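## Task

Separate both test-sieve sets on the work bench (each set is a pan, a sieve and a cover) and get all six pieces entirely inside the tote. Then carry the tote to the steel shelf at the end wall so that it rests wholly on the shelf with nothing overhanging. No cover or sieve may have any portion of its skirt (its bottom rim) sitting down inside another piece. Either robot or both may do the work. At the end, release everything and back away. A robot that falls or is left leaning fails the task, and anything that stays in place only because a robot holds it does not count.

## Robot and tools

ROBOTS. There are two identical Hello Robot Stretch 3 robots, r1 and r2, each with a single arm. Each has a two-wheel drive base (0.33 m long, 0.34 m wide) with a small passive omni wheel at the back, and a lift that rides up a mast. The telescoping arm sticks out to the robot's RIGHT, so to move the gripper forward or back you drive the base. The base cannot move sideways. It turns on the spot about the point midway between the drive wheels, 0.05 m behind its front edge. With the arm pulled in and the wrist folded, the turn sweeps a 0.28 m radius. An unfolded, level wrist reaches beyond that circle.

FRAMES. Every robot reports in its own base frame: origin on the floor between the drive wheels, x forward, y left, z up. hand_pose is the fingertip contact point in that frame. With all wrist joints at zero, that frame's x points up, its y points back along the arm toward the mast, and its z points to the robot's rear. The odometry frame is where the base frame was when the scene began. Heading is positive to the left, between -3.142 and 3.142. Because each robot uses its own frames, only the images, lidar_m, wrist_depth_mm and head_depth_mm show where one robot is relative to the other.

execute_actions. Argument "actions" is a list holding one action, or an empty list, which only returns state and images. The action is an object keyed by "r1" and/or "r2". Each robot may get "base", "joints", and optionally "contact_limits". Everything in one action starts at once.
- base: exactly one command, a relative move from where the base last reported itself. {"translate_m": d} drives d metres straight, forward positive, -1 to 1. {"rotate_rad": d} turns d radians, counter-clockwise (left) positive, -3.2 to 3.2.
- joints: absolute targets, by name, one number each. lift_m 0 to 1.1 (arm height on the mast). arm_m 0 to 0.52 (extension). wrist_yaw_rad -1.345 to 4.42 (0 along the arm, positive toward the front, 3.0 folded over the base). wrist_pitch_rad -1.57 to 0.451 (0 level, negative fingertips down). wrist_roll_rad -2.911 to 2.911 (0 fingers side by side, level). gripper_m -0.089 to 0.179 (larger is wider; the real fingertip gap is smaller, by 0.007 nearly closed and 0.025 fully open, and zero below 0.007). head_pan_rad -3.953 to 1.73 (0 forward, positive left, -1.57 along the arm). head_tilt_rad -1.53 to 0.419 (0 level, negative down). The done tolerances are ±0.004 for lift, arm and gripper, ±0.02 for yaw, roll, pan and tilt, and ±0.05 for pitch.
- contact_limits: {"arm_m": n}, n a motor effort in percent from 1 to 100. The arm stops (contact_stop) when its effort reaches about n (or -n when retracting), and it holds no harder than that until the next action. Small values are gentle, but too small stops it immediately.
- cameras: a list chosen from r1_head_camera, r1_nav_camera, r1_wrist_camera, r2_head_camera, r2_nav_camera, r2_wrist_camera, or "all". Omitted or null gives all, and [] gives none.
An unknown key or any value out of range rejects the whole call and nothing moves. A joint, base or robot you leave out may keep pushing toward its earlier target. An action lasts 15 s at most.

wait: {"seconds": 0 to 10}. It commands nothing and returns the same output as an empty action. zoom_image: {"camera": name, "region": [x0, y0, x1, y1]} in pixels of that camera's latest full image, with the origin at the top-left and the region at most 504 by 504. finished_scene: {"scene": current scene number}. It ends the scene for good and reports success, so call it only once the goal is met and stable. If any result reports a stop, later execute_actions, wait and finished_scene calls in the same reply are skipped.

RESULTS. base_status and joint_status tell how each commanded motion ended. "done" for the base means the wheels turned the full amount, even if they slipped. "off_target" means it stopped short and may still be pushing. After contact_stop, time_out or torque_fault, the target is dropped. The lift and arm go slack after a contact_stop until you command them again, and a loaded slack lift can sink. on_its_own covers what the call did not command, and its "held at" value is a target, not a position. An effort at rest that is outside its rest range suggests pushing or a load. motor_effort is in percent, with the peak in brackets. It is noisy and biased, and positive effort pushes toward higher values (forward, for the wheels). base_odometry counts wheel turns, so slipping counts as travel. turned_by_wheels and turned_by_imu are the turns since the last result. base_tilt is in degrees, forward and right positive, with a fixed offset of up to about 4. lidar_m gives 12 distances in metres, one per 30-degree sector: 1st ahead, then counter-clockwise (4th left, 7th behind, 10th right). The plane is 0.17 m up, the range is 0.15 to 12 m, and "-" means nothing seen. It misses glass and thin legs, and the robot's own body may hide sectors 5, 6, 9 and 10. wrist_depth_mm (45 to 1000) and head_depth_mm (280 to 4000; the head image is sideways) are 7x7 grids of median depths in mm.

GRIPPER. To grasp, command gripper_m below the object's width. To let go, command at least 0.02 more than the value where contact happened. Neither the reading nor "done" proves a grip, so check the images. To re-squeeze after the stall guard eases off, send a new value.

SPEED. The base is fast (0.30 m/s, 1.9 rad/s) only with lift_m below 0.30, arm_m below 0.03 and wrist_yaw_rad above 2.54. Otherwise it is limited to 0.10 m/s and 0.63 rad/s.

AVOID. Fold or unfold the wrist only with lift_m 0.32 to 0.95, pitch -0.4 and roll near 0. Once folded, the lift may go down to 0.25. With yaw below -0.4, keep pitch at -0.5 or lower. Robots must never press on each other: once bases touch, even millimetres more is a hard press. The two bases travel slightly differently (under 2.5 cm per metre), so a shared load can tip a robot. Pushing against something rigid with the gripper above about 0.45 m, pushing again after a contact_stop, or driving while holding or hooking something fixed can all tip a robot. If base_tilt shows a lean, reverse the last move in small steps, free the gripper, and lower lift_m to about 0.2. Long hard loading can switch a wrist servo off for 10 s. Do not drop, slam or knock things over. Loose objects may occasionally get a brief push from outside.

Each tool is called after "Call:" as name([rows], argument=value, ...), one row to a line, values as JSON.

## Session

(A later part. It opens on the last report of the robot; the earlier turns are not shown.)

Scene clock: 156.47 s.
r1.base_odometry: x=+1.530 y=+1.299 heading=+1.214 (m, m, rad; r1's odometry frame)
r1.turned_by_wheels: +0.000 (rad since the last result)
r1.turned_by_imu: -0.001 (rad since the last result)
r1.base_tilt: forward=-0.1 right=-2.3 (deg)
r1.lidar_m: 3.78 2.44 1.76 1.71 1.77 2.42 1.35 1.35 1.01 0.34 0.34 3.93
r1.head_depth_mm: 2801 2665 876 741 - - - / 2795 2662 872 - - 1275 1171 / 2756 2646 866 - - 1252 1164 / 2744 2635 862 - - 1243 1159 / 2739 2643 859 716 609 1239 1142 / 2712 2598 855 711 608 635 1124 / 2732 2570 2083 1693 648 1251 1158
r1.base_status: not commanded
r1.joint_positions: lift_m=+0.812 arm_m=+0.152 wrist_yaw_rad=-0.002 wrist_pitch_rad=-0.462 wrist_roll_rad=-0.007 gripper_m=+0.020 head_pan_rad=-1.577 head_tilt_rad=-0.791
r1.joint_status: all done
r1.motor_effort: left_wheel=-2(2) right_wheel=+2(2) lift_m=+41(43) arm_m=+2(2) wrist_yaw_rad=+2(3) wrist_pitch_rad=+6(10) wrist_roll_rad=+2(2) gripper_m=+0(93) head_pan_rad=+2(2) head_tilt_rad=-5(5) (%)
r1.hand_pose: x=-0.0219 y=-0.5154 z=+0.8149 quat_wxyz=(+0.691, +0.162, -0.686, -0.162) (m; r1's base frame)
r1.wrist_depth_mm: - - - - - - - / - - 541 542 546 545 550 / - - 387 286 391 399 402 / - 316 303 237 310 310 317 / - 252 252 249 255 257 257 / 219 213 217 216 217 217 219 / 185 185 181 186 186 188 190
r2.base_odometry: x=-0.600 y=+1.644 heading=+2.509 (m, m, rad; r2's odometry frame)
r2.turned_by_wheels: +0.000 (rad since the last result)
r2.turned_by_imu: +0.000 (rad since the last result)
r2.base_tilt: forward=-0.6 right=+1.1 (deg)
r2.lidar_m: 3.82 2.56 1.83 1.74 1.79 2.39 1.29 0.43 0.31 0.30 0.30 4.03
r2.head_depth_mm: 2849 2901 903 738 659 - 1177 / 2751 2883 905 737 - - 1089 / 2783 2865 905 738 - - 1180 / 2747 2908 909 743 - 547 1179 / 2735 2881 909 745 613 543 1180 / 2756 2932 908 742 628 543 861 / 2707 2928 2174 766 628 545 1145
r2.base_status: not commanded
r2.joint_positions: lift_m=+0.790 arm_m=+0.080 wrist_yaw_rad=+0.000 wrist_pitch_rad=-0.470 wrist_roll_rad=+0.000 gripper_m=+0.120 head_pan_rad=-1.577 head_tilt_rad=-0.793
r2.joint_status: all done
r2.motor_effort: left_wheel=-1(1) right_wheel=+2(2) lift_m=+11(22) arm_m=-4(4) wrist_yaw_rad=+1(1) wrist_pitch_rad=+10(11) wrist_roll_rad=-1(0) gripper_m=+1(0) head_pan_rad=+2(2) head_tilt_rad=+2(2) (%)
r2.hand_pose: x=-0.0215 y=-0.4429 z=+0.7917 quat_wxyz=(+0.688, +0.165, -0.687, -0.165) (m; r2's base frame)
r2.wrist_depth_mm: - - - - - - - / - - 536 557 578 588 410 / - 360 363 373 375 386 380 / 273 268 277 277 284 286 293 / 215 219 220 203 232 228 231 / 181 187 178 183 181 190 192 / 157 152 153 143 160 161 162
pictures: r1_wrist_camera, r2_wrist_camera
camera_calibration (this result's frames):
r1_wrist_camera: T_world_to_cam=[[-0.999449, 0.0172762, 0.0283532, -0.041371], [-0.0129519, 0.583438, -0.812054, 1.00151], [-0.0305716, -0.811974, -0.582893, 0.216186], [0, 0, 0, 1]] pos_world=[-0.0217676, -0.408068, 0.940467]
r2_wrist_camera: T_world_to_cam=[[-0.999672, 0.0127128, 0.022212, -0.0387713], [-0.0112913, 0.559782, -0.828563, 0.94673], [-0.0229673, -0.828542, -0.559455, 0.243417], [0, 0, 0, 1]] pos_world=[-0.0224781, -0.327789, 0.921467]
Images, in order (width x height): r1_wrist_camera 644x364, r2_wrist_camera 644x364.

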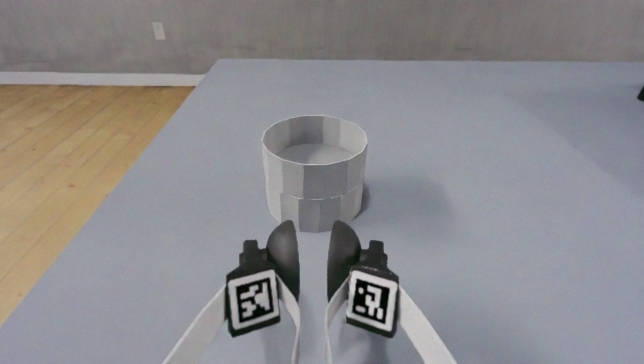

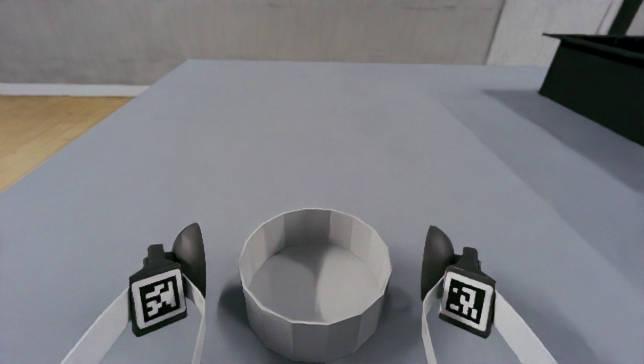

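Call:
execute_actions([
  {"r1":{"joints":{"gripper_m":0.13}},"r2":{"joints":{"lift_m":0.785,"arm_m":0.085}}},
], cameras=[])

Call:
execute_actions([
  {"r1":{"joints":{"arm_m":0.266}},"r2":{"joints":{"gripper_m":0.03}}},
], cameras=["r1_wrist_camera","r2_wrist_camera"])

Scene clock: 159.00 s.
r1.base_odometry: x=+1.530 y=+1.299 heading=+1.214 (m, m, rad; r1's odometry frame)
r1.turned_by_wheels: +0.000 (rad since the last result)
r1.turned_by_imu: -0.001 (rad since the last result)
r1.base_tilt: forward=-0.3 right=-2.2 (deg)
r1.lidar_m: 3.78 2.44 1.76 1.71 1.77 2.42 1.35 1.36 1.02 0.34 0.34 3.96
r1.head_depth_mm: 2856 2695 875 741 - - - / 2773 2646 872 - - 1273 1164 / 2737 2637 870 - - 1241 1165 / 2727 2618 865 - - 1239 1168 / 2700 2635 857 714 610 1237 1139 / 2734 2606 854 710 609 639 1121 / 2696 2600 2061 1678 646 1247 1152
r1.base_status: not commanded
r1.joint_positions: lift_m=+0.812 arm_m=+0.152 wrist_yaw_rad=-0.002 wrist_pitch_rad=-0.462 wrist_roll_rad=-0.007 gripper_m=+0.130 head_pan_rad=-1.577 head_tilt_rad=-0.791
r1.joint_status: all done
r1.motor_effort: left_wheel=-1(2) right_wheel=+2(2) lift_m=+40(40) arm_m=+2(2) wrist_yaw_rad=+2(2) wrist_pitch_rad=+6(6) wrist_roll_rad=+2(2) gripper_m=+0(82) head_pan_rad=+2(2) head_tilt_rad=-5(5) (%)
r1.hand_pose: x=-0.0219 y=-0.5154 z=+0.8149 quat_wxyz=(+0.691, +0.162, -0.686, -0.162) (m; r1's base frame)
r1.wrist_depth_mm: - - - - - - - / - - 527 543 551 547 567 / - - 383 287 396 398 398 / - 314 303 240 308 311 314 / - 258 252 247 255 257 254 / 220 - 214 214 216 224 217 / 189 181 185 186 187 181 190
r2.base_odometry: x=-0.600 y=+1.644 heading=+2.509 (m, m, rad; r2's odometry frame)
r2.turned_by_wheels: +0.000 (rad since the last result)
r2.turned_by_imu: +0.000 (rad since the last result)
r2.base_tilt: forward=-0.5 right=+1.0 (deg)
r2.lidar_m: 3.82 2.57 1.83 1.74 1.79 2.40 1.29 0.44 0.31 0.30 0.30 4.01
r2.head_depth_mm: 2822 2902 909 739 653 - - / 2798 2876 902 739 667 - 1179 / 2762 2879 906 741 - - 1187 / 2742 2935 905 741 - 553 1188 / 2740 2881 907 741 613 542 1182 / 2751 2879 911 742 629 543 862 / 2714 2922 2191 761 629 543 1142
r2.base_status: not commanded
r2.joint_positions: lift_m=+0.785 arm_m=+0.085 wrist_yaw_rad=+0.000 wrist_pitch_rad=-0.470 wrist_roll_rad=+0.000 gripper_m=+0.120 head_pan_rad=-1.577 head_tilt_rad=-0.793
r2.joint_status: all done
r2.motor_effort: left_wheel=-1(1) right_wheel=+3(3) lift_m=+11(11) arm_m=+6(5) wrist_yaw_rad=+1(0) wrist_pitch_rad=+10(10) wrist_roll_rad=+0(0) gripper_m=+1(0) head_pan_rad=+2(2) head_tilt_rad=+2(2) (%)
r2.hand_pose: x=-0.0215 y=-0.4473 z=+0.7867 quat_wxyz=(+0.688, +0.165, -0.687, -0.165) (m; r2's base frame)
r2.wrist_depth_mm: - - - - - - - / - - 521 542 552 587 411 / - 344 353 361 367 377 381 / 258 262 263 270 274 276 280 / 209 212 212 196 221 220 223 / 174 182 171 177 176 185 185 / 153 147 149 136 155 155 158
pictures: none
No camera images: the call's "cameras" was empty. Leave "cameras" out to get every camera's image.

Scene clock: 161.10 s.
r1.base_odometry: x=+1.530 y=+1.299 heading=+1.214 (m, m, rad; r1's odometry frame)
r1.turned_by_wheels: +0.000 (rad since the last result)
r1.turned_by_imu: -0.001 (rad since the last result)
r1.base_tilt: forward=-0.2 right=-2.2 (deg)
r1.lidar_m: 3.79 2.44 1.76 1.71 1.78 2.42 1.35 1.35 1.02 0.34 0.34 3.92
r1.head_depth_mm: 2769 2656 877 742 - - - / 2790 2640 921 - 597 1272 1168 / 2751 2630 - 685 614 1251 1169 / 2745 2642 - 681 611 1244 1161 / 2743 2630 879 704 610 1242 1143 / 2752 2607 856 709 608 636 1119 / 2717 2603 2075 1679 646 1247 1156
r1.base_status: not commanded
r1.joint_positions: lift_m=+0.812 arm_m=+0.266 wrist_yaw_rad=-0.002 wrist_pitch_rad=-0.462 wrist_roll_rad=-0.007 gripper_m=+0.130 head_pan_rad=-1.577 head_tilt_rad=-0.791
r1.joint_status: all done
r1.motor_effort: left_wheel=-3(1) right_wheel=+2(2) lift_m=+41(41) arm_m=+3(5) wrist_yaw_rad=+3(2) wrist_pitch_rad=+6(6) wrist_roll_rad=+2(2) gripper_m=+1(0) head_pan_rad=+2(2) head_tilt_rad=-5(5) (%)
r1.hand_pose: x=-0.0219 y=-0.6293 z=+0.8148 quat_wxyz=(+0.691, +0.162, -0.686, -0.162) (m; r1's base frame)
r1.wrist_depth_mm: - - - - - - - / - - - - - - - / - - 386 394 398 397 401 / - 315 305 307 308 309 314 / - 256 241 195 252 255 257 / 218 - 201 173 208 224 217 / 186 180 181 137 182 181 190
r2.base_odometry: x=-0.600 y=+1.644 heading=+2.509 (m, m, rad; r2's odometry frame)
r2.turned_by_wheels: +0.000 (rad since the last result)
r2.turned_by_imu: +0.000 (rad since the last result)
r2.base_tilt: forward=-0.5 right=+1.0 (deg)
r2.lidar_m: 3.83 2.57 1.83 1.74 1.79 2.39 1.29 0.43 0.31 0.30 0.31 4.01
r2.head_depth_mm: 2818 2853 905 740 652 - - / 2769 2877 905 740 669 - 1180 / 2785 2912 907 744 - - 1181 / 2777 2897 905 742 - 554 1177 / 2741 2912 911 742 627 544 1188 / 2748 2885 910 744 627 545 859 / 2697 2908 2153 763 628 544 1148
r2.base_status: not commanded
r2.joint_positions: lift_m=+0.785 arm_m=+0.085 wrist_yaw_rad=+0.000 wrist_pitch_rad=-0.470 wrist_roll_rad=+0.000 gripper_m=+0.034 head_pan_rad=-1.577 head_tilt_rad=-0.793
r2.joint_status: gripper_m off_target (ended at +0.034, target +0.030)
r2.motor_effort: left_wheel=-1(2) right_wheel=+3(2) lift_m=+11(11) arm_m=+4(5) wrist_yaw_rad=+0(0) wrist_pitch_rad=+10(10) wrist_roll_rad=+0(0) gripper_m=-18(94) head_pan_rad=+2(2) head_tilt_rad=+2(2) (%)
r2.hand_pose: x=-0.0216 y=-0.4473 z=+0.7867 quat_wxyz=(+0.688, +0.165, -0.687, -0.165) (m; r2's base frame)
r2.wrist_depth_mm: - - - - - - - / - - 526 552 555 574 412 / - 344 356 361 371 374 380 / 259 262 265 271 274 275 283 / 208 211 213 196 224 220 224 / 174 176 167 175 168 183 185 / 150 150 148 134 151 156 158
pictures: r1_wrist_camera, r2_wrist_camera
camera_calibration (this result's frames):
r1_wrist_camera: T_world_to_cam=[[-0.999449, 0.0172655, 0.0283589, -0.0394116], [-0.0129503, 0.58377, -0.811816, 1.06792], [-0.0305714, -0.811736, -0.583224, 0.124046], [0, 0, 0, 1]] pos_world=[-0.0217677, -0.522048, 0.940422]
r2_wrist_camera: T_world_to_cam=[[-0.999671, 0.0128506, 0.0222119, -0.0385723], [-0.0112145, 0.55977, -0.828572, 0.945056], [-0.0230813, -0.828548, -0.559442, 0.23695], [0, 0, 0, 1]] pos_world=[-0.0224922, -0.332193, 0.916463]
Images, in order (width x height): r1_wrist_camera 644x364, r2_wrist_camera 644x364.

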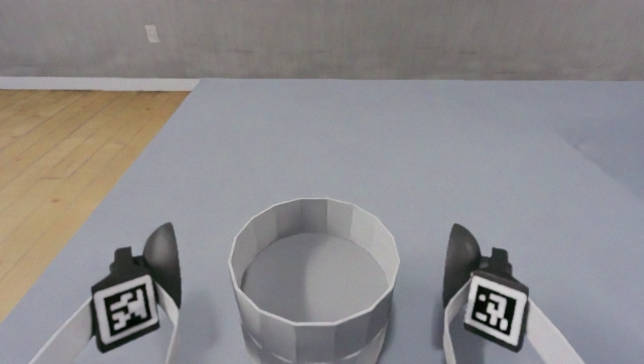

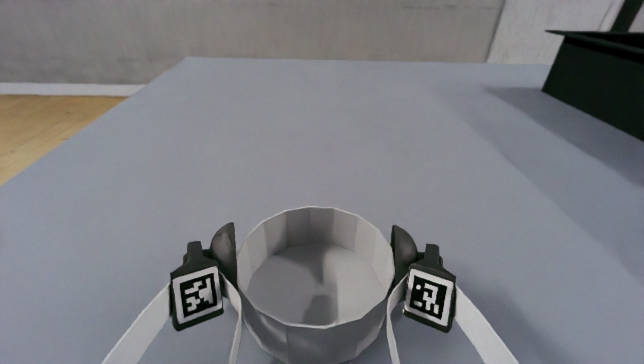

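Call:
execute_actions([
  {"r1":{"joints":{"arm_m":0.274}},"r2":{"joints":{"lift_m":0.85}}},
], cameras=[])

Call:
execute_actions([
  {"r1":{"joints":{"gripper_m":0.03}},"r2":{"base":{"translate_m":-0.49},"joints":{"lift_m":1.0,"wrist_pitch_rad":-0.7}}},
], cameras=["r1_wrist_camera","r2_wrist_camera"])

Call:
execute_actions([
  {"r1":{"joints":{"lift_m":0.86}},"r2":{"joints":{"arm_m":0.455}}},
], cameras=["r1_wrist_camera","r1_head_camera","r2_wrist_camera"])

Scene clock: 163.37 s.
r1.base_odometry: x=+1.530 y=+1.299 heading=+1.214 (m, m, rad; r1's odometry frame)
r1.turned_by_wheels: +0.000 (rad since the last result)
r1.turned_by_imu: -0.001 (rad since the last result)
r1.base_tilt: forward=-0.1 right=-2.4 (deg)
r1.lidar_m: 3.78 2.45 1.76 1.71 1.78 2.42 1.35 1.35 1.02 0.34 0.34 3.93
r1.head_depth_mm: 2796 2651 872 745 - - - / 2770 2668 923 - 603 1269 1170 / 2787 2647 - 686 615 1246 1163 / 2723 2644 - 682 612 1246 1163 / 2709 2617 884 711 611 1243 1146 / 2730 2578 853 710 610 638 1124 / 2712 2587 2067 1685 646 1256 1157
r1.base_status: not commanded
r1.joint_positions: lift_m=+0.812 arm_m=+0.274 wrist_yaw_rad=-0.002 wrist_pitch_rad=-0.462 wrist_roll_rad=-0.007 gripper_m=+0.130 head_pan_rad=-1.577 head_tilt_rad=-0.791
r1.joint_status: all done
r1.motor_effort: left_wheel=-2(2) right_wheel=+3(2) lift_m=+41(41) arm_m=+2(3) wrist_yaw_rad=+3(2) wrist_pitch_rad=+6(6) wrist_roll_rad=+2(2) gripper_m=+1(1) head_pan_rad=+2(3) head_tilt_rad=-5(5) (%)
r1.hand_pose: x=-0.0219 y=-0.6373 z=+0.8148 quat_wxyz=(+0.691, +0.162, -0.686, -0.162) (m; r1's base frame)
r1.wrist_depth_mm: - - - - - - - / - - - - - - - / - - 388 391 390 399 400 / - 313 304 306 306 308 313 / - 257 248 191 253 255 256 / 218 - 184 174 203 224 218 / 187 179 176 150 182 181 190
r2.base_odometry: x=-0.600 y=+1.644 heading=+2.509 (m, m, rad; r2's odometry frame)
r2.turned_by_wheels: +0.000 (rad since the last result)
r2.turned_by_imu: +0.000 (rad since the last result)
r2.base_tilt: forward=-0.6 right=+1.1 (deg)
r2.lidar_m: 3.81 2.56 1.82 1.74 1.79 2.39 1.29 0.44 0.31 0.30 0.30 4.02
r2.head_depth_mm: 2817 2899 902 769 - 1264 1127 / 2757 2873 906 780 - 542 1179 / 2794 2904 908 780 - 533 1179 / 2766 2905 907 782 601 547 1183 / 2737 2906 911 751 626 544 1183 / 2718 2920 914 745 629 543 862 / 2716 2933 2201 764 628 545 1145
r2.base_status: not commanded
r2.joint_positions: lift_m=+0.850 arm_m=+0.085 wrist_yaw_rad=+0.000 wrist_pitch_rad=-0.472 wrist_roll_rad=+0.000 gripper_m=+0.037 head_pan_rad=-1.577 head_tilt_rad=-0.793
r2.joint_status: all done
r2.on_its_own: gripper_m is held at +0.036, not at your +0.030, by its stall guard, which is not easing now
r2.motor_effort: left_wheel=-1(1) right_wheel=+3(2) lift_m=+27(28) arm_m=+5(6) wrist_yaw_rad=+0(1) wrist_pitch_rad=+11(11) wrist_roll_rad=-1(0) gripper_m=-19(19) head_pan_rad=+2(2) head_tilt_rad=+2(2) (%)
r2.hand_pose: x=-0.0216 y=-0.4470 z=+0.8503 quat_wxyz=(+0.688, +0.165, -0.687, -0.166) (m; r2's base frame)
r2.wrist_depth_mm: - - - - - - - / - - - - - - 513 / - - 501 512 521 532 405 / - 369 377 378 386 394 375 / - 298 302 197 315 318 317 / 247 250 170 176 171 262 262 / 214 214 211 134 215 224 225
pictures: none
No camera images: the call's "cameras" was empty. Leave "cameras" out to get every camera's image.

Scene clock: 169.23 s.
r1.base_odometry: x=+1.530 y=+1.299 heading=+1.214 (m, m, rad; r1's odometry frame)
r1.turned_by_wheels: +0.000 (rad since the last result)
r1.turned_by_imu: -0.002 (rad since the last result)
r1.base_tilt: forward=+0.0 right=-2.3 (deg)
r1.lidar_m: 3.79 2.45 1.76 1.71 1.78 2.42 1.35 1.35 1.02 0.34 0.34 3.95
r1.head_depth_mm: 2821 1459 877 742 - - - / 2791 2667 926 - 603 1272 1171 / 2750 2658 - 686 615 1249 1170 / 2768 2634 - 682 611 1239 1162 / 2734 2630 882 714 610 1234 1146 / 2707 2616 855 708 609 637 1121 / 2729 2600 2066 1685 647 1258 1154
r1.base_status: not commanded
r1.joint_positions: lift_m=+0.812 arm_m=+0.274 wrist_yaw_rad=-0.002 wrist_pitch_rad=-0.465 wrist_roll_rad=-0.007 gripper_m=+0.037 head_pan_rad=-1.577 head_tilt_rad=-0.791
r1.joint_status: gripper_m off_target (ended at +0.037, target +0.030)
r1.on_its_own: gripper_m is held at +0.036, not at your +0.030, by its stall guard, which is not easing now
r1.motor_effort: left_wheel=-1(1) right_wheel=+3(3) lift_m=+40(40) arm_m=+2(2) wrist_yaw_rad=+2(3) wrist_pitch_rad=+8(8) wrist_roll_rad=+2(2) gripper_m=-21(97) head_pan_rad=+2(2) head_tilt_rad=-5(6) (%)
r1.hand_pose: x=-0.0219 y=-0.6370 z=+0.8142 quat_wxyz=(+0.690, +0.163, -0.686, -0.163) (m; r1's base frame)
r1.wrist_depth_mm: - - - - - - - / - - - - - 912 - / - - 384 392 394 393 399 / - 315 304 306 309 308 312 / - 249 249 188 261 254 254 / 216 213 167 173 168 216 217 / 184 179 167 150 177 187 188
r2.base_odometry: x=-0.205 y=+1.354 heading=+2.509 (m, m, rad; r2's odometry frame)
r2.turned_by_wheels: +0.000 (rad since the last result)
r2.turned_by_imu: -0.001 (rad since the last result)
r2.base_tilt: forward=-0.5 right=+1.0 (deg)
r2.lidar_m: 4.31 2.54 1.81 1.72 1.77 2.36 4.41 0.46 0.33 0.31 0.32 0.43
r2.head_depth_mm: 2680 - - - 625 577 1120 / 2768 - - - 622 573 1180 / 2788 - - - 611 562 1179 / 2784 2989 - 626 620 563 1182 / 2786 2898 876 642 626 566 1180 / 2753 2924 882 724 627 555 1188 / 2756 2893 914 744 629 554 1185
r2.base_status: done
r2.joint_positions: lift_m=+1.000 arm_m=+0.085 wrist_yaw_rad=+0.000 wrist_pitch_rad=-0.716 wrist_roll_rad=+0.000 gripper_m=+0.037 head_pan_rad=-1.577 head_tilt_rad=-0.793
r2.joint_status: all done
r2.on_its_own: gripper_m is held at +0.036, not at your +0.030, by its stall guard, which is not easing now
r2.motor_effort: left_wheel=-1(5) right_wheel=+2(2) lift_m=+27(29) arm_m=+5(6) wrist_yaw_rad=+0(0) wrist_pitch_rad=+8(9) wrist_roll_rad=+0(1) gripper_m=-20(19) head_pan_rad=+2(2) head_tilt_rad=+2(2) (%)
r2.hand_pose: x=-0.0216 y=-0.4072 z=+0.9519 quat_wxyz=(+0.662, +0.248, -0.662, -0.248) (m; r2's base frame)
r2.wrist_depth_mm: - - - - - - - / 623 634 585 562 647 684 703 / 515 526 495 507 505 553 563 / 437 445 421 453 428 469 482 / 385 388 295 195 319 402 410 / 341 347 171 178 172 354 361 / 306 308 304 134 309 322 321
pictures: r1_wrist_camera, r2_wrist_camera
camera_calibration (this result's frames):
r1_wrist_camera: T_world_to_cam=[[-0.999449, 0.0171978, 0.0283972, -0.0393379], [-0.0129459, 0.585758, -0.810383, 1.07207], [-0.0305707, -0.810303, -0.585213, 0.120029], [0, 0, 0, 1]] pos_world=[-0.0217678, -0.530038, 0.940149]
r2_wrist_camera: T_world_to_cam=[[-0.999669, 0.00724194, 0.0246688, -0.0474114], [-0.0110623, 0.744988, -0.666986, 0.981039], [-0.0232083, -0.667038, -0.744662, 0.604607], [0, 0, 0, 1]] pos_world=[-0.0225113, -0.327223, 1.10574]
Images, in order (width x height): r1_wrist_camera 644x364, r2_wrist_camera 644x364.

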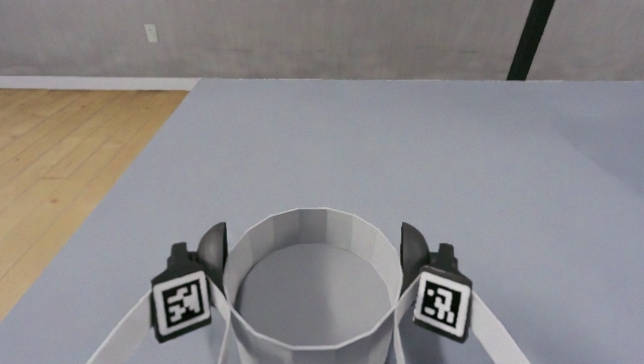

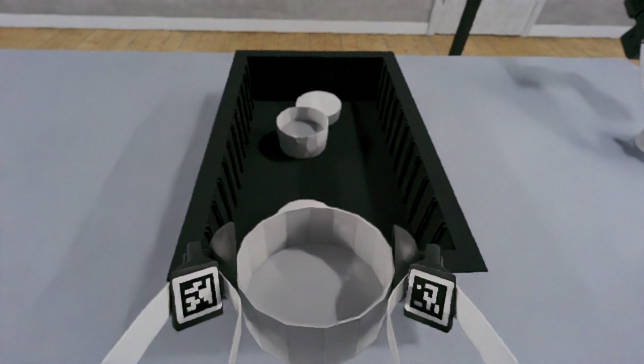

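Scene clock: 173.17 s.
r1.base_odometry: x=+1.530 y=+1.299 heading=+1.214 (m, m, rad; r1's odometry frame)
r1.turned_by_wheels: +0.000 (rad since the last result)
r1.turned_by_imu: -0.001 (rad since the last result)
r1.base_tilt: forward=-0.1 right=-2.3 (deg)
r1.lidar_m: 3.78 2.43 1.76 1.71 1.77 2.42 1.35 1.35 1.02 0.34 0.34 3.95
r1.head_depth_mm: 2795 1458 899 - - - 1142 / 2793 2788 - 720 611 1276 1172 / 2786 2849 - 711 614 1251 1168 / 2760 2777 - 700 614 1238 1162 / 2776 2644 832 713 610 1237 1149 / 2727 2617 853 711 608 636 1122 / 2695 2600 2079 1694 649 1253 1157
r1.base_status: not commanded
r1.joint_positions: lift_m=+0.860 arm_m=+0.274 wrist_yaw_rad=-0.002 wrist_pitch_rad=-0.472 wrist_roll_rad=-0.007 gripper_m=+0.041 head_pan_rad=-1.577 head_tilt_rad=-0.791
r1.joint_status: all done
r1.on_its_own: gripper_m is held at +0.039, not at your +0.030, by its stall guard, which is not easing now
r1.motor_effort: left_wheel=-2(2) right_wheel=+3(3) lift_m=+45(47) arm_m=+2(3) wrist_yaw_rad=+2(2) wrist_pitch_rad=+13(12) wrist_roll_rad=+2(2) gripper_m=-20(21) head_pan_rad=+2(2) head_tilt_rad=-5(6) (%)
r1.hand_pose: x=-0.0219 y=-0.6359 z=+0.8604 quat_wxyz=(+0.690, +0.166, -0.685, -0.166) (m; r1's base frame)
r1.wrist_depth_mm: - - - - - - - / - - - - - - - / - - 480 477 479 493 491 / - - 375 378 384 389 387 / - 324 312 189 327 318 319 / - 271 169 175 171 270 272 / 967 229 190 150 223 237 238
r2.base_odometry: x=-0.205 y=+1.354 heading=+2.509 (m, m, rad; r2's odometry frame)
r2.turned_by_wheels: +0.000 (rad since the last result)
r2.turned_by_imu: +0.001 (rad since the last result)
r2.base_tilt: forward=-0.5 right=+1.0 (deg)
r2.lidar_m: 4.30 2.55 1.80 1.72 1.77 2.37 4.39 0.46 0.33 0.31 0.32 0.43
r2.head_depth_mm: - 2752 903 737 623 574 1129 / 2870 2878 848 662 624 575 1179 / - 2824 872 736 626 563 1179 / - 828 851 706 626 564 1184 / 2777 2902 881 672 626 564 1173 / 2780 2965 882 727 627 555 1186 / 2727 2873 907 743 628 556 1180
r2.base_status: not commanded
r2.joint_positions: lift_m=+1.000 arm_m=+0.455 wrist_yaw_rad=+0.000 wrist_pitch_rad=-0.716 wrist_roll_rad=+0.000 gripper_m=+0.037 head_pan_rad=-1.577 head_tilt_rad=-0.793
r2.joint_status: all done
r2.on_its_own: gripper_m is held at +0.036, not at your +0.030, by its stall guard, which is not easing now
r2.motor_effort: left_wheel=-1(1) right_wheel=+2(3) lift_m=+27(27) arm_m=+5(6) wrist_yaw_rad=+1(0) wrist_pitch_rad=+9(8) wrist_roll_rad=-1(0) gripper_m=-20(20) head_pan_rad=+2(2) head_tilt_rad=+2(1) (%)
r2.hand_pose: x=-0.0216 y=-0.7771 z=+0.9518 quat_wxyz=(+0.662, +0.248, -0.662, -0.248) (m; r2's base frame)
r2.wrist_depth_mm: - - - - - - - / - - - - - - - / - - - - - - - / 434 448 454 455 457 464 474 / 387 386 289 195 302 405 404 / 340 334 170 176 172 353 363 / 306 298 304 135 303 316 321
pictures: r1_head_camera (sideways: a quarter turn clockwise sets it upright), r1_wrist_camera, r2_wrist_camera
camera_calibration (this result's frames):
r1_head_camera: T_world_to_cam=[[0.0169487, 0.721454, -0.692255, 0.926099], [0.998771, -0.0444674, -0.0218899, 0.0281261], [-0.0465753, -0.691033, -0.721321, 0.891074], [0, 0, 0, 1]] pos_world=[-0.00228563, -0.0511259, 1.28446]
r1_wrist_camera: T_world_to_cam=[[-0.999449, 0.0169806, 0.0285181, -0.0409093], [-0.0129321, 0.59209, -0.805768, 1.10892], [-0.0305677, -0.805693, -0.591544, 0.156302], [0, 0, 0, 1]] pos_world=[-0.0217683, -0.529955, 0.987159]
r2_wrist_camera: T_world_to_cam=[[-0.999669, 0.00726942, 0.0246711, -0.044718], [-0.011038, 0.74514, -0.666817, 1.25658], [-0.0232308, -0.666868, -0.744813, 0.358084], [0, 0, 0, 1]] pos_world=[-0.0225145, -0.697205, 1.10571]
Images, in order (width x height): r1_head_camera 896x504, r1_wrist_camera 644x364, r2_wrist_camera 644x364.

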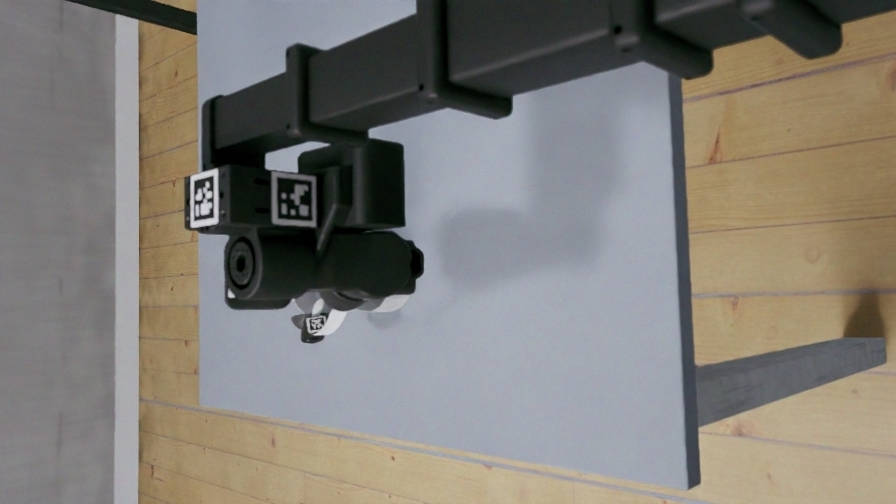

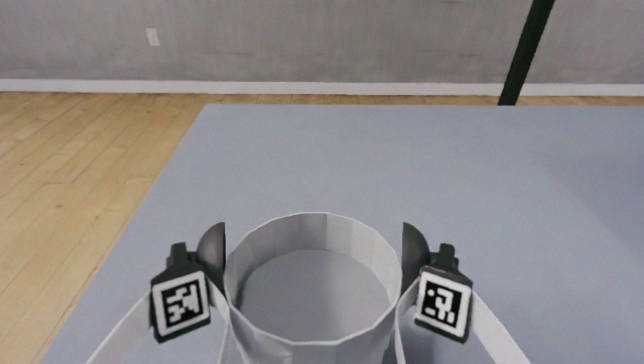

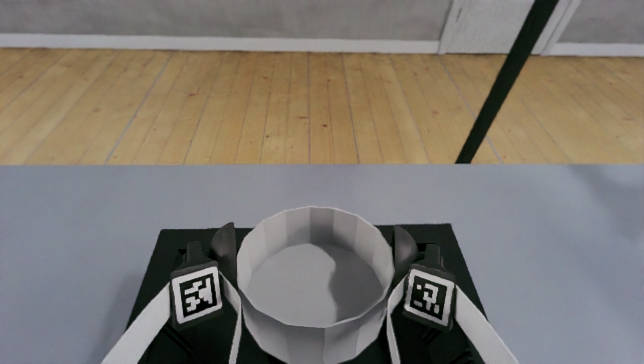

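Call:
execute_actions([
  {"r1":{"joints":{"lift_m":0.97}},"r2":{"joints":{"lift_m":0.88}}},
], cameras=["r1_head_camera","r2_wrist_camera","r2_head_camera"])

Scene clock: 175.87 s.
r1.base_odometry: x=+1.530 y=+1.299 heading=+1.214 (m, m, rad; r1's odometry frame)
r1.turned_by_wheels: +0.000 (rad since the last result)
r1.turned_by_imu: -0.001 (rad since the last result)
r1.base_tilt: forward=-0.1 right=-2.2 (deg)
r1.lidar_m: 3.79 2.44 1.76 1.71 1.77 2.42 1.35 1.35 1.02 0.34 0.34 3.95
r1.head_depth_mm: - - 828 724 617 1275 1177 / - 1043 870 722 618 1274 1162 / - - 867 719 614 1243 1167 / - - 843 716 612 1247 1163 / 2688 2718 854 714 610 1241 1141 / 2706 2616 854 711 607 638 1125 / 2701 2584 2053 1697 646 1253 1155
r1.base_status: not commanded
r1.joint_positions: lift_m=+0.970 arm_m=+0.274 wrist_yaw_rad=-0.002 wrist_pitch_rad=-0.473 wrist_roll_rad=-0.007 gripper_m=+0.041 head_pan_rad=-1.577 head_tilt_rad=-0.791
r1.joint_status: all done
r1.on_its_own: gripper_m is held at +0.039, not at your +0.030, by its stall guard, which is not easing now
r1.motor_effort: left_wheel=-2(2) right_wheel=+2(2) lift_m=+44(45) arm_m=+2(2) wrist_yaw_rad=+2(3) wrist_pitch_rad=+13(12) wrist_roll_rad=+2(2) gripper_m=-19(19) head_pan_rad=+2(2) head_tilt_rad=-5(5) (%)
r1.hand_pose: x=-0.0219 y=-0.6358 z=+0.9703 quat_wxyz=(+0.690, +0.166, -0.685, -0.166) (m; r1's base frame)
r1.wrist_depth_mm: - - - - - - - / - - - - - - - / - - - - - - - / - - 576 557 556 564 573 / - - 462 190 475 470 477 / - - 168 175 170 401 404 / - 339 242 149 327 350 353
r2.base_odometry: x=-0.205 y=+1.354 heading=+2.509 (m, m, rad; r2's odometry frame)
r2.turned_by_wheels: +0.000 (rad since the last result)
r2.turned_by_imu: +0.001 (rad since the last result)
r2.base_tilt: forward=-0.5 right=+1.1 (deg)
r2.lidar_m: 4.30 2.53 1.81 1.72 1.77 2.36 4.41 0.46 0.33 0.31 0.32 0.43
r2.head_depth_mm: 2834 2779 - - 604 574 1127 / 2801 - 775 662 625 572 1175 / 2746 - 874 738 627 563 1173 / 2790 - 833 706 626 564 1181 / 2739 2912 851 672 627 563 1182 / 2755 2883 882 726 628 555 1185 / 2725 2924 910 743 627 554 1187
r2.base_status: not commanded
r2.joint_positions: lift_m=+0.880 arm_m=+0.455 wrist_yaw_rad=+0.000 wrist_pitch_rad=-0.716 wrist_roll_rad=+0.000 gripper_m=+0.037 head_pan_rad=-1.577 head_tilt_rad=-0.793
r2.joint_status: all done
r2.on_its_own: gripper_m is held at +0.036, not at your +0.030, by its stall guard, which is not easing now
r2.motor_effort: left_wheel=-1(1) right_wheel=+2(2) lift_m=+12(23) arm_m=+5(5) wrist_yaw_rad=-1(1) wrist_pitch_rad=+9(9) wrist_roll_rad=+0(1) gripper_m=-17(20) head_pan_rad=+2(2) head_tilt_rad=+2(2) (%)
r2.hand_pose: x=-0.0216 y=-0.7771 z=+0.8327 quat_wxyz=(+0.662, +0.248, -0.662, -0.248) (m; r2's base frame)
r2.wrist_depth_mm: - - - - - - - / - - - - - - - / 329 200 202 205 210 347 358 / 180 197 214 217 221 192 307 / 150 209 238 196 252 186 259 / 147 195 170 176 171 187 142 / 144 189 175 135 197 174 129
pictures: r1_head_camera (sideways: a quarter turn clockwise sets it upright), r2_head_camera (sideways: a quarter turn clockwise sets it upright), r2_wrist_camera
camera_calibration (this result's frames):
r1_head_camera: T_world_to_cam=[[0.0169487, 0.721454, -0.692255, 0.926099], [0.998771, -0.0444674, -0.0218899, 0.0281261], [-0.0465753, -0.691033, -0.721321, 0.891074], [0, 0, 0, 1]] pos_world=[-0.00228563, -0.0511259, 1.28446]
r2_head_camera: T_world_to_cam=[[-0.000577483, 0.687737, -0.725959, 0.961868], [0.999814, -0.0135906, -0.0136704, 0.0135611], [-0.0192679, -0.725832, -0.687602, 0.849606], [0, 0, 0, 1]] pos_world=[0.00336699, -0.0446572, 1.28265]
r2_wrist_camera: T_world_to_cam=[[-0.999669, 0.00726153, 0.0246734, -0.0417872], [-0.0110379, 0.745355, -0.666576, 1.17706], [-0.0232308, -0.666628, -0.745029, 0.269753], [0, 0, 0, 1]] pos_world=[-0.0225145, -0.697196, 0.986601]
Images, in order (width x height): r1_head_camera 896x504, r2_head_camera 896x504, r2_wrist_camera 644x364.

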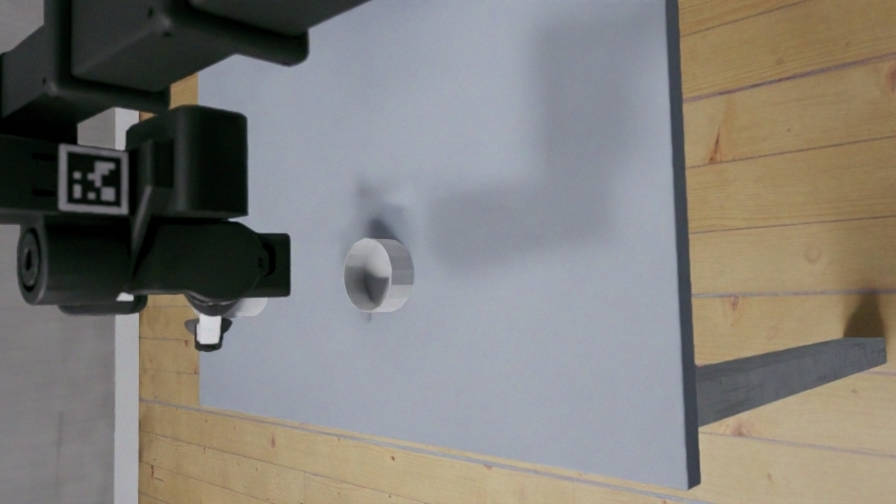

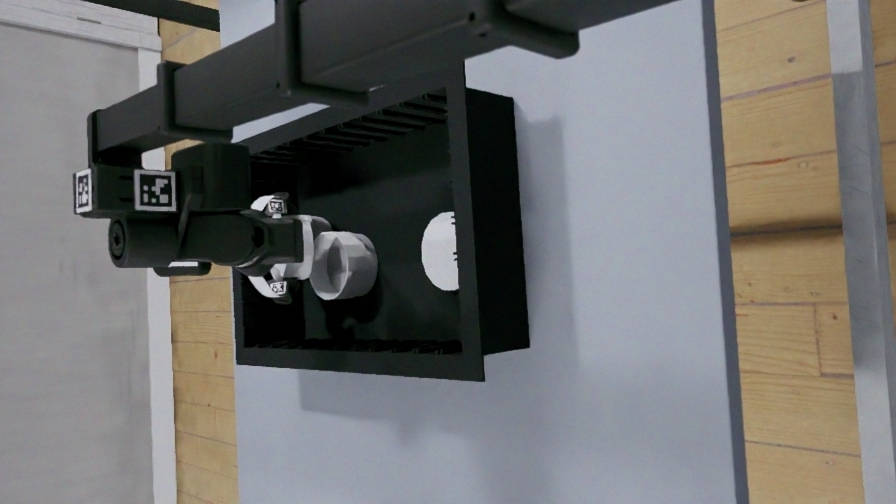

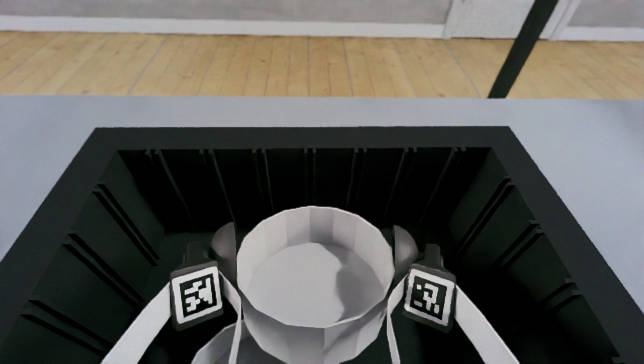

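Separated. Shift pan a bit farther.

Call:
execute_actions([
  {"r1":{"joints":{"lift_m":1.02,"arm_m":0.0,"wrist_pitch_rad":-0.7,"gripper_m":0.032}},"r2":{"base":{"translate_m":-0.008},"joints":{"arm_m":0.472,"lift_m":0.872}}},
], cameras=["r2_wrist_camera"])

Call:
execute_actions([
  {"r2":{"joints":{"gripper_m":0.1}}},
], cameras=["r2_wrist_camera"])

Call:
execute_actions([
  {"r1":{"base":{"translate_m":-0.3}},"r2":{"joints":{"lift_m":0.97}}},
], cameras=["r2_wrist_camera","r2_head_camera"])

Scene clock: 179.77 s.
r1.base_odometry: x=+1.530 y=+1.299 heading=+1.214 (m, m, rad; r1's odometry frame)
r1.turned_by_wheels: +0.000 (rad since the last result)
r1.turned_by_imu: -0.001 (rad since the last result)
r1.base_tilt: forward=-0.3 right=-2.4 (deg)
r1.lidar_m: 3.79 2.44 1.76 1.71 1.77 2.42 1.35 1.35 1.02 0.34 0.34 3.93
r1.head_depth_mm: 2711 - - - - - 1172 / 2795 2873 - - - 1275 1165 / 2791 2841 - - - - 1162 / 2754 2818 - - - - 1163 / 2729 2627 857 729 598 1244 1141 / 2736 2607 861 712 610 637 1123 / 2672 2599 2061 1679 648 1253 1155
r1.base_status: not commanded
r1.joint_positions: lift_m=+1.020 arm_m=+0.001 wrist_yaw_rad=-0.001 wrist_pitch_rad=-0.717 wrist_roll_rad=-0.007 gripper_m=+0.039 head_pan_rad=-1.577 head_tilt_rad=-0.791
r1.joint_status: gripper_m off_target (ended at +0.039, target +0.032); the others done
r1.on_its_own: gripper_m is held at +0.038, not at your +0.032, by its stall guard, which is not easing now
r1.motor_effort: left_wheel=-3(2) right_wheel=+2(4) lift_m=+44(46) arm_m=-2(1) wrist_yaw_rad=+1(2) wrist_pitch_rad=+10(11) wrist_roll_rad=+2(2) gripper_m=-21(60) head_pan_rad=+2(2) head_tilt_rad=-5(5) (%)
r1.hand_pose: x=-0.0218 y=-0.3231 z=+0.9719 quat_wxyz=(+0.664, +0.249, -0.660, -0.248) (m; r1's base frame)
r1.wrist_depth_mm: - - - 753 745 772 624 / - - 634 618 627 630 580 / - - 531 521 535 539 530 / - - 465 463 471 467 468 / - - 409 190 421 413 420 / - - 168 175 170 376 376 / - 329 240 151 326 341 343
r2.base_odometry: x=-0.199 y=+1.350 heading=+2.509 (m, m, rad; r2's odometry frame)
r2.turned_by_wheels: +0.000 (rad since the last result)
r2.turned_by_imu: +0.001 (rad since the last result)
r2.base_tilt: forward=-0.5 right=+1.0 (deg)
r2.lidar_m: 4.31 2.53 1.81 1.72 1.77 2.36 4.40 0.46 0.33 0.31 0.32 0.43
r2.head_depth_mm: 2817 2766 - - 604 575 1126 / 2774 - 751 661 626 575 1178 / 2759 - 872 735 627 563 1184 / 2732 - 845 703 626 563 1187 / 2768 2891 853 707 627 565 1180 / 2766 2929 883 706 626 555 1188 / 2751 2967 910 742 629 554 1193
r2.base_status: done
r2.joint_positions: lift_m=+0.872 arm_m=+0.472 wrist_yaw_rad=+0.001 wrist_pitch_rad=-0.713 wrist_roll_rad=+0.000 gripper_m=+0.037 head_pan_rad=-1.577 head_tilt_rad=-0.793
r2.joint_status: all done
r2.on_its_own: gripper_m is held at +0.036, not at your +0.030, by its stall guard, which is not easing now
r2.motor_effort: left_wheel=-1(4) right_wheel=+2(5) lift_m=+11(12) arm_m=+5(6) wrist_yaw_rad=-1(1) wrist_pitch_rad=+7(9) wrist_roll_rad=+0(1) gripper_m=-19(19) head_pan_rad=+2(2) head_tilt_rad=+2(2) (%)
r2.hand_pose: x=-0.0214 y=-0.7947 z=+0.8253 quat_wxyz=(+0.663, +0.247, -0.662, -0.247) (m; r2's base frame)
r2.wrist_depth_mm: - - - - - - - / - - - - - - - / 321 327 328 334 341 345 348 / 165 184 189 192 194 180 296 / 156 209 209 198 228 173 250 / 155 205 171 179 173 173 134 / 157 186 184 130 190 164 122
pictures: r2_wrist_camera
camera_calibration (this result's frames):
r2_wrist_camera: T_world_to_cam=[[-0.999677, 0.00620828, 0.0246494, -0.0420933], [-0.0118815, 0.74314, -0.669031, 1.1855], [-0.0224715, -0.669108, -0.742826, 0.248778], [0, 0, 0, 1]] pos_world=[-0.0224037, -0.714274, 0.978975]
Images, in order (width x height): r2_wrist_camera 644x364.

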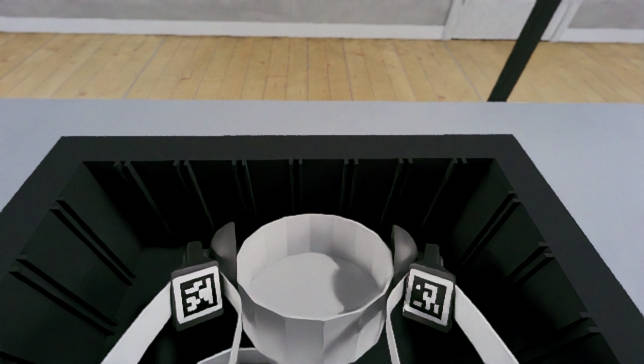

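Scene clock: 180.90 s.
r1.base_odometry: x=+1.530 y=+1.299 heading=+1.214 (m, m, rad; r1's odometry frame)
r1.turned_by_wheels: +0.000 (rad since the last result)
r1.turned_by_imu: +0.000 (rad since the last result)
r1.base_tilt: forward=-0.1 right=-2.4 (deg)
r1.lidar_m: 3.79 2.44 1.76 1.71 1.77 2.42 1.35 1.35 1.01 0.34 0.34 3.94
r1.head_depth_mm: 2685 - - - - - 1174 / 2769 2856 - - - 1267 1165 / 2789 2847 - - - - 1157 / 2746 2825 - - - - 1168 / 2732 2605 857 730 597 1237 1141 / 2749 2604 854 713 608 636 1124 / 2691 2589 2092 1690 648 1257 1158
r1.base_status: not commanded
r1.joint_positions: lift_m=+1.020 arm_m=+0.001 wrist_yaw_rad=-0.001 wrist_pitch_rad=-0.717 wrist_roll_rad=-0.007 gripper_m=+0.039 head_pan_rad=-1.577 head_tilt_rad=-0.791
r1.joint_status: not commanded
r1.on_its_own: gripper_m is held at +0.038, not at your +0.032, by its stall guard, which is not easing now
r1.motor_effort: left_wheel=-2(1) right_wheel=+3(2) lift_m=+44(44) arm_m=-2(2) wrist_yaw_rad=+2(2) wrist_pitch_rad=+9(9) wrist_roll_rad=+2(2) gripper_m=-21(20) head_pan_rad=+1(3) head_tilt_rad=-6(5) (%)
r1.hand_pose: x=-0.0218 y=-0.3231 z=+0.9719 quat_wxyz=(+0.664, +0.249, -0.660, -0.248) (m; r1's base frame)
r1.wrist_depth_mm: - - - 758 753 772 616 / - - 642 622 638 635 581 / - - 543 528 534 536 524 / - - 459 461 463 468 470 / - - 416 190 424 414 422 / - - 168 174 170 374 376 / - 332 242 150 328 341 341
r2.base_odometry: x=-0.199 y=+1.350 heading=+2.509 (m, m, rad; r2's odometry frame)
r2.turned_by_wheels: +0.000 (rad since the last result)
r2.turned_by_imu: +0.000 (rad since the last result)
r2.base_tilt: forward=-0.6 right=+1.0 (deg)
r2.lidar_m: 4.31 2.54 1.80 1.73 1.77 2.36 4.39 0.46 0.33 0.31 0.32 0.43
r2.head_depth_mm: 2797 2765 - - 604 576 1125 / 2804 - 752 660 625 574 1176 / 2756 - 876 738 625 563 1182 / 2754 - 845 708 626 564 1183 / 2768 2943 854 707 627 564 1185 / 2749 2898 880 706 628 555 1184 / 2715 2881 913 744 630 555 1187
r2.base_status: not commanded
r2.joint_positions: lift_m=+0.872 arm_m=+0.472 wrist_yaw_rad=+0.001 wrist_pitch_rad=-0.713 wrist_roll_rad=+0.000 gripper_m=+0.100 head_pan_rad=-1.577 head_tilt_rad=-0.793
r2.joint_status: all done
r2.motor_effort: left_wheel=-1(1) right_wheel=+2(2) lift_m=+11(12) arm_m=+6(6) wrist_yaw_rad=-1(1) wrist_pitch_rad=+7(7) wrist_roll_rad=+0(1) gripper_m=+0(80) head_pan_rad=+2(3) head_tilt_rad=+2(2) (%)
r2.hand_pose: x=-0.0214 y=-0.7947 z=+0.8253 quat_wxyz=(+0.663, +0.247, -0.662, -0.247) (m; r2's base frame)
r2.wrist_depth_mm: - - - - - - - / - - - - - - - / 323 325 328 336 345 344 353 / 165 183 188 192 194 182 296 / 155 209 213 204 232 173 250 / 155 203 191 191 211 162 134 / 157 186 188 173 194 164 121
pictures: r2_wrist_camera
camera_calibration (this result's frames):
r2_wrist_camera: T_world_to_cam=[[-0.999676, 0.00634108, 0.0246506, -0.0420119], [-0.0117811, 0.743212, -0.668952, 1.18548], [-0.0225625, -0.669026, -0.742897, 0.248868], [0, 0, 0, 1]] pos_world=[-0.022417, -0.714298, 0.978949]
Images, in order (width x height): r2_wrist_camera 644x364.

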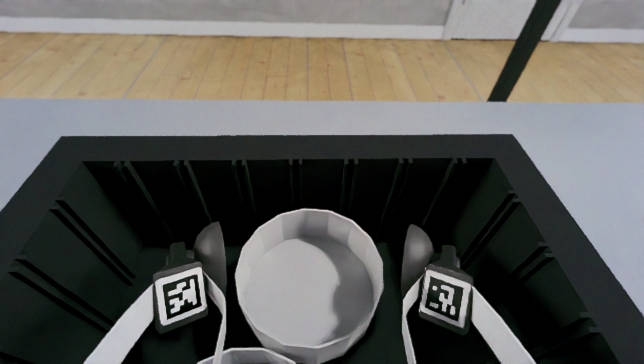

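Scene clock: 184.87 s.
r1.base_odometry: x=+1.425 y=+1.017 heading=+1.214 (m, m, rad; r1's odometry frame)
r1.turned_by_wheels: +0.000 (rad since the last result)
r1.turned_by_imu: -0.001 (rad since the last result)
r1.base_tilt: forward=-0.2 right=-2.4 (deg)
r1.lidar_m: 4.09 2.43 1.78 1.71 1.78 2.42 4.70 1.06 1.02 0.98 1.02 0.51
r1.head_depth_mm: 2728 - - - - - 1174 / 2780 2900 - - - 1268 1172 / 2725 2749 - - - - 1163 / 2739 2855 - - - - 1160 / 2747 2625 858 732 598 1241 1162 / 2770 2636 855 709 608 1232 1158 / 2722 2605 850 709 607 1232 1163
r1.base_status: done
r1.joint_positions: lift_m=+1.020 arm_m=+0.001 wrist_yaw_rad=-0.001 wrist_pitch_rad=-0.717 wrist_roll_rad=-0.007 gripper_m=+0.039 head_pan_rad=-1.577 head_tilt_rad=-0.791
r1.joint_status: not commanded
r1.on_its_own: gripper_m is held at +0.038, not at your +0.032, by its stall guard, which is not easing now
r1.motor_effort: left_wheel=-2(10) right_wheel=+3(2) lift_m=+44(44) arm_m=-2(2) wrist_yaw_rad=+2(2) wrist_pitch_rad=+9(9) wrist_roll_rad=+2(2) gripper_m=-20(19) head_pan_rad=+3(2) head_tilt_rad=-5(5) (%)
r1.hand_pose: x=-0.0218 y=-0.3231 z=+0.9719 quat_wxyz=(+0.664, +0.249, -0.660, -0.248) (m; r1's base frame)
r1.wrist_depth_mm: - 727 746 746 641 610 777 / - 603 621 625 610 593 500 / 515 518 528 525 510 509 476 / 455 464 461 460 456 389 393 / 407 404 410 190 419 416 423 / 365 369 169 174 170 379 375 / 332 327 241 150 324 339 341
r2.base_odometry: x=-0.199 y=+1.350 heading=+2.509 (m, m, rad; r2's odometry frame)
r2.turned_by_wheels: +0.000 (rad since the last result)
r2.turned_by_imu: +0.001 (rad since the last result)
r2.base_tilt: forward=-0.5 right=+1.0 (deg)
r2.lidar_m: 4.31 2.54 1.81 1.72 1.77 2.37 4.39 0.46 0.33 0.31 0.32 0.43
r2.head_depth_mm: - - 904 739 624 571 1118 / - 2879 878 662 625 574 1181 / - 1482 875 738 625 564 1173 / - 2667 853 705 626 565 1179 / 2750 2901 879 706 628 564 1180 / 2742 2911 884 706 628 555 1194 / 2738 2909 909 743 631 556 1181
r2.base_status: not commanded
r2.joint_positions: lift_m=+0.970 arm_m=+0.472 wrist_yaw_rad=+0.001 wrist_pitch_rad=-0.713 wrist_roll_rad=+0.000 gripper_m=+0.100 head_pan_rad=-1.577 head_tilt_rad=-0.793
r2.joint_status: all done
r2.motor_effort: left_wheel=-1(1) right_wheel=+2(2) lift_m=+27(30) arm_m=+6(5) wrist_yaw_rad=-2(1) wrist_pitch_rad=+7(7) wrist_roll_rad=+0(1) gripper_m=+1(1) head_pan_rad=+2(2) head_tilt_rad=+1(2) (%)
r2.hand_pose: x=-0.0214 y=-0.7947 z=+0.9224 quat_wxyz=(+0.663, +0.247, -0.662, -0.247) (m; r2's base frame)
r2.wrist_depth_mm: - - - - - - 283 / - - - - - - - / - - - - - - - / 399 410 407 422 421 423 431 / 348 352 254 257 265 369 376 / 310 226 289 279 303 327 327 / 279 236 283 259 280 290 292
pictures: r2_head_camera (sideways: a quarter turn clockwise sets it upright), r2_wrist_camera
camera_calibration (this result's frames):
r2_head_camera: T_world_to_cam=[[-0.000577668, 0.687707, -0.725988, 0.961906], [0.999814, -0.0135912, -0.0136701, 0.0135607], [-0.0192681, -0.725861, -0.687571, 0.849566], [0, 0, 0, 1]] pos_world=[0.00336699, -0.044658, 1.28265]
r2_wrist_camera: T_world_to_cam=[[-0.999676, 0.00634127, 0.0246506, -0.0444049], [-0.011781, 0.743212, -0.668952, 1.25042], [-0.0225627, -0.669026, -0.742897, 0.320987], [0, 0, 0, 1]] pos_world=[-0.022417, -0.714301, 1.07603]
Images, in order (width x height): r2_head_camera 896x504, r2_wrist_camera 644x364.

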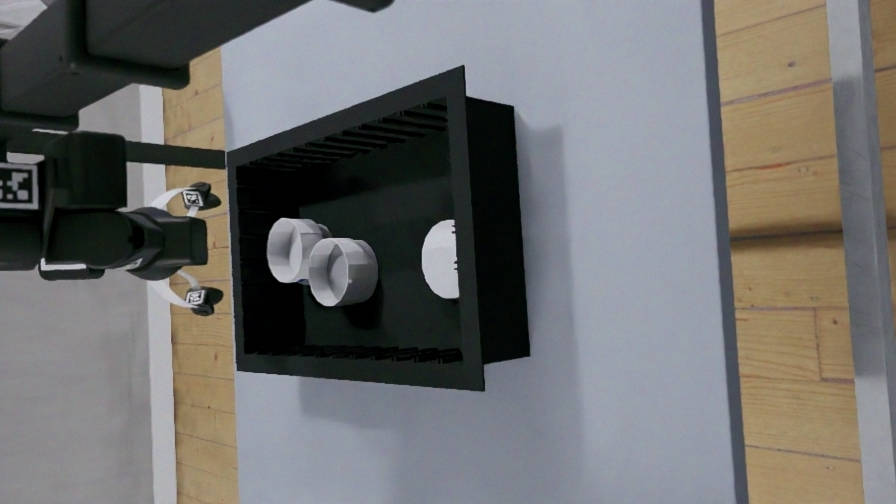

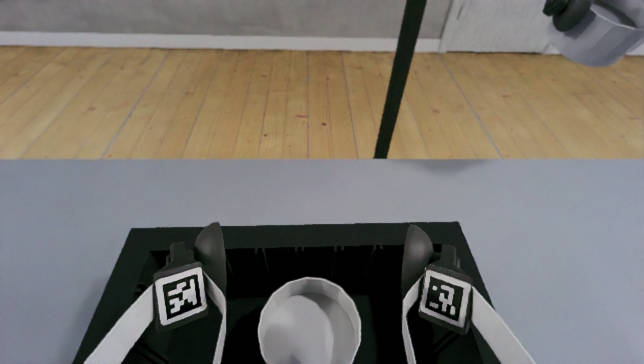

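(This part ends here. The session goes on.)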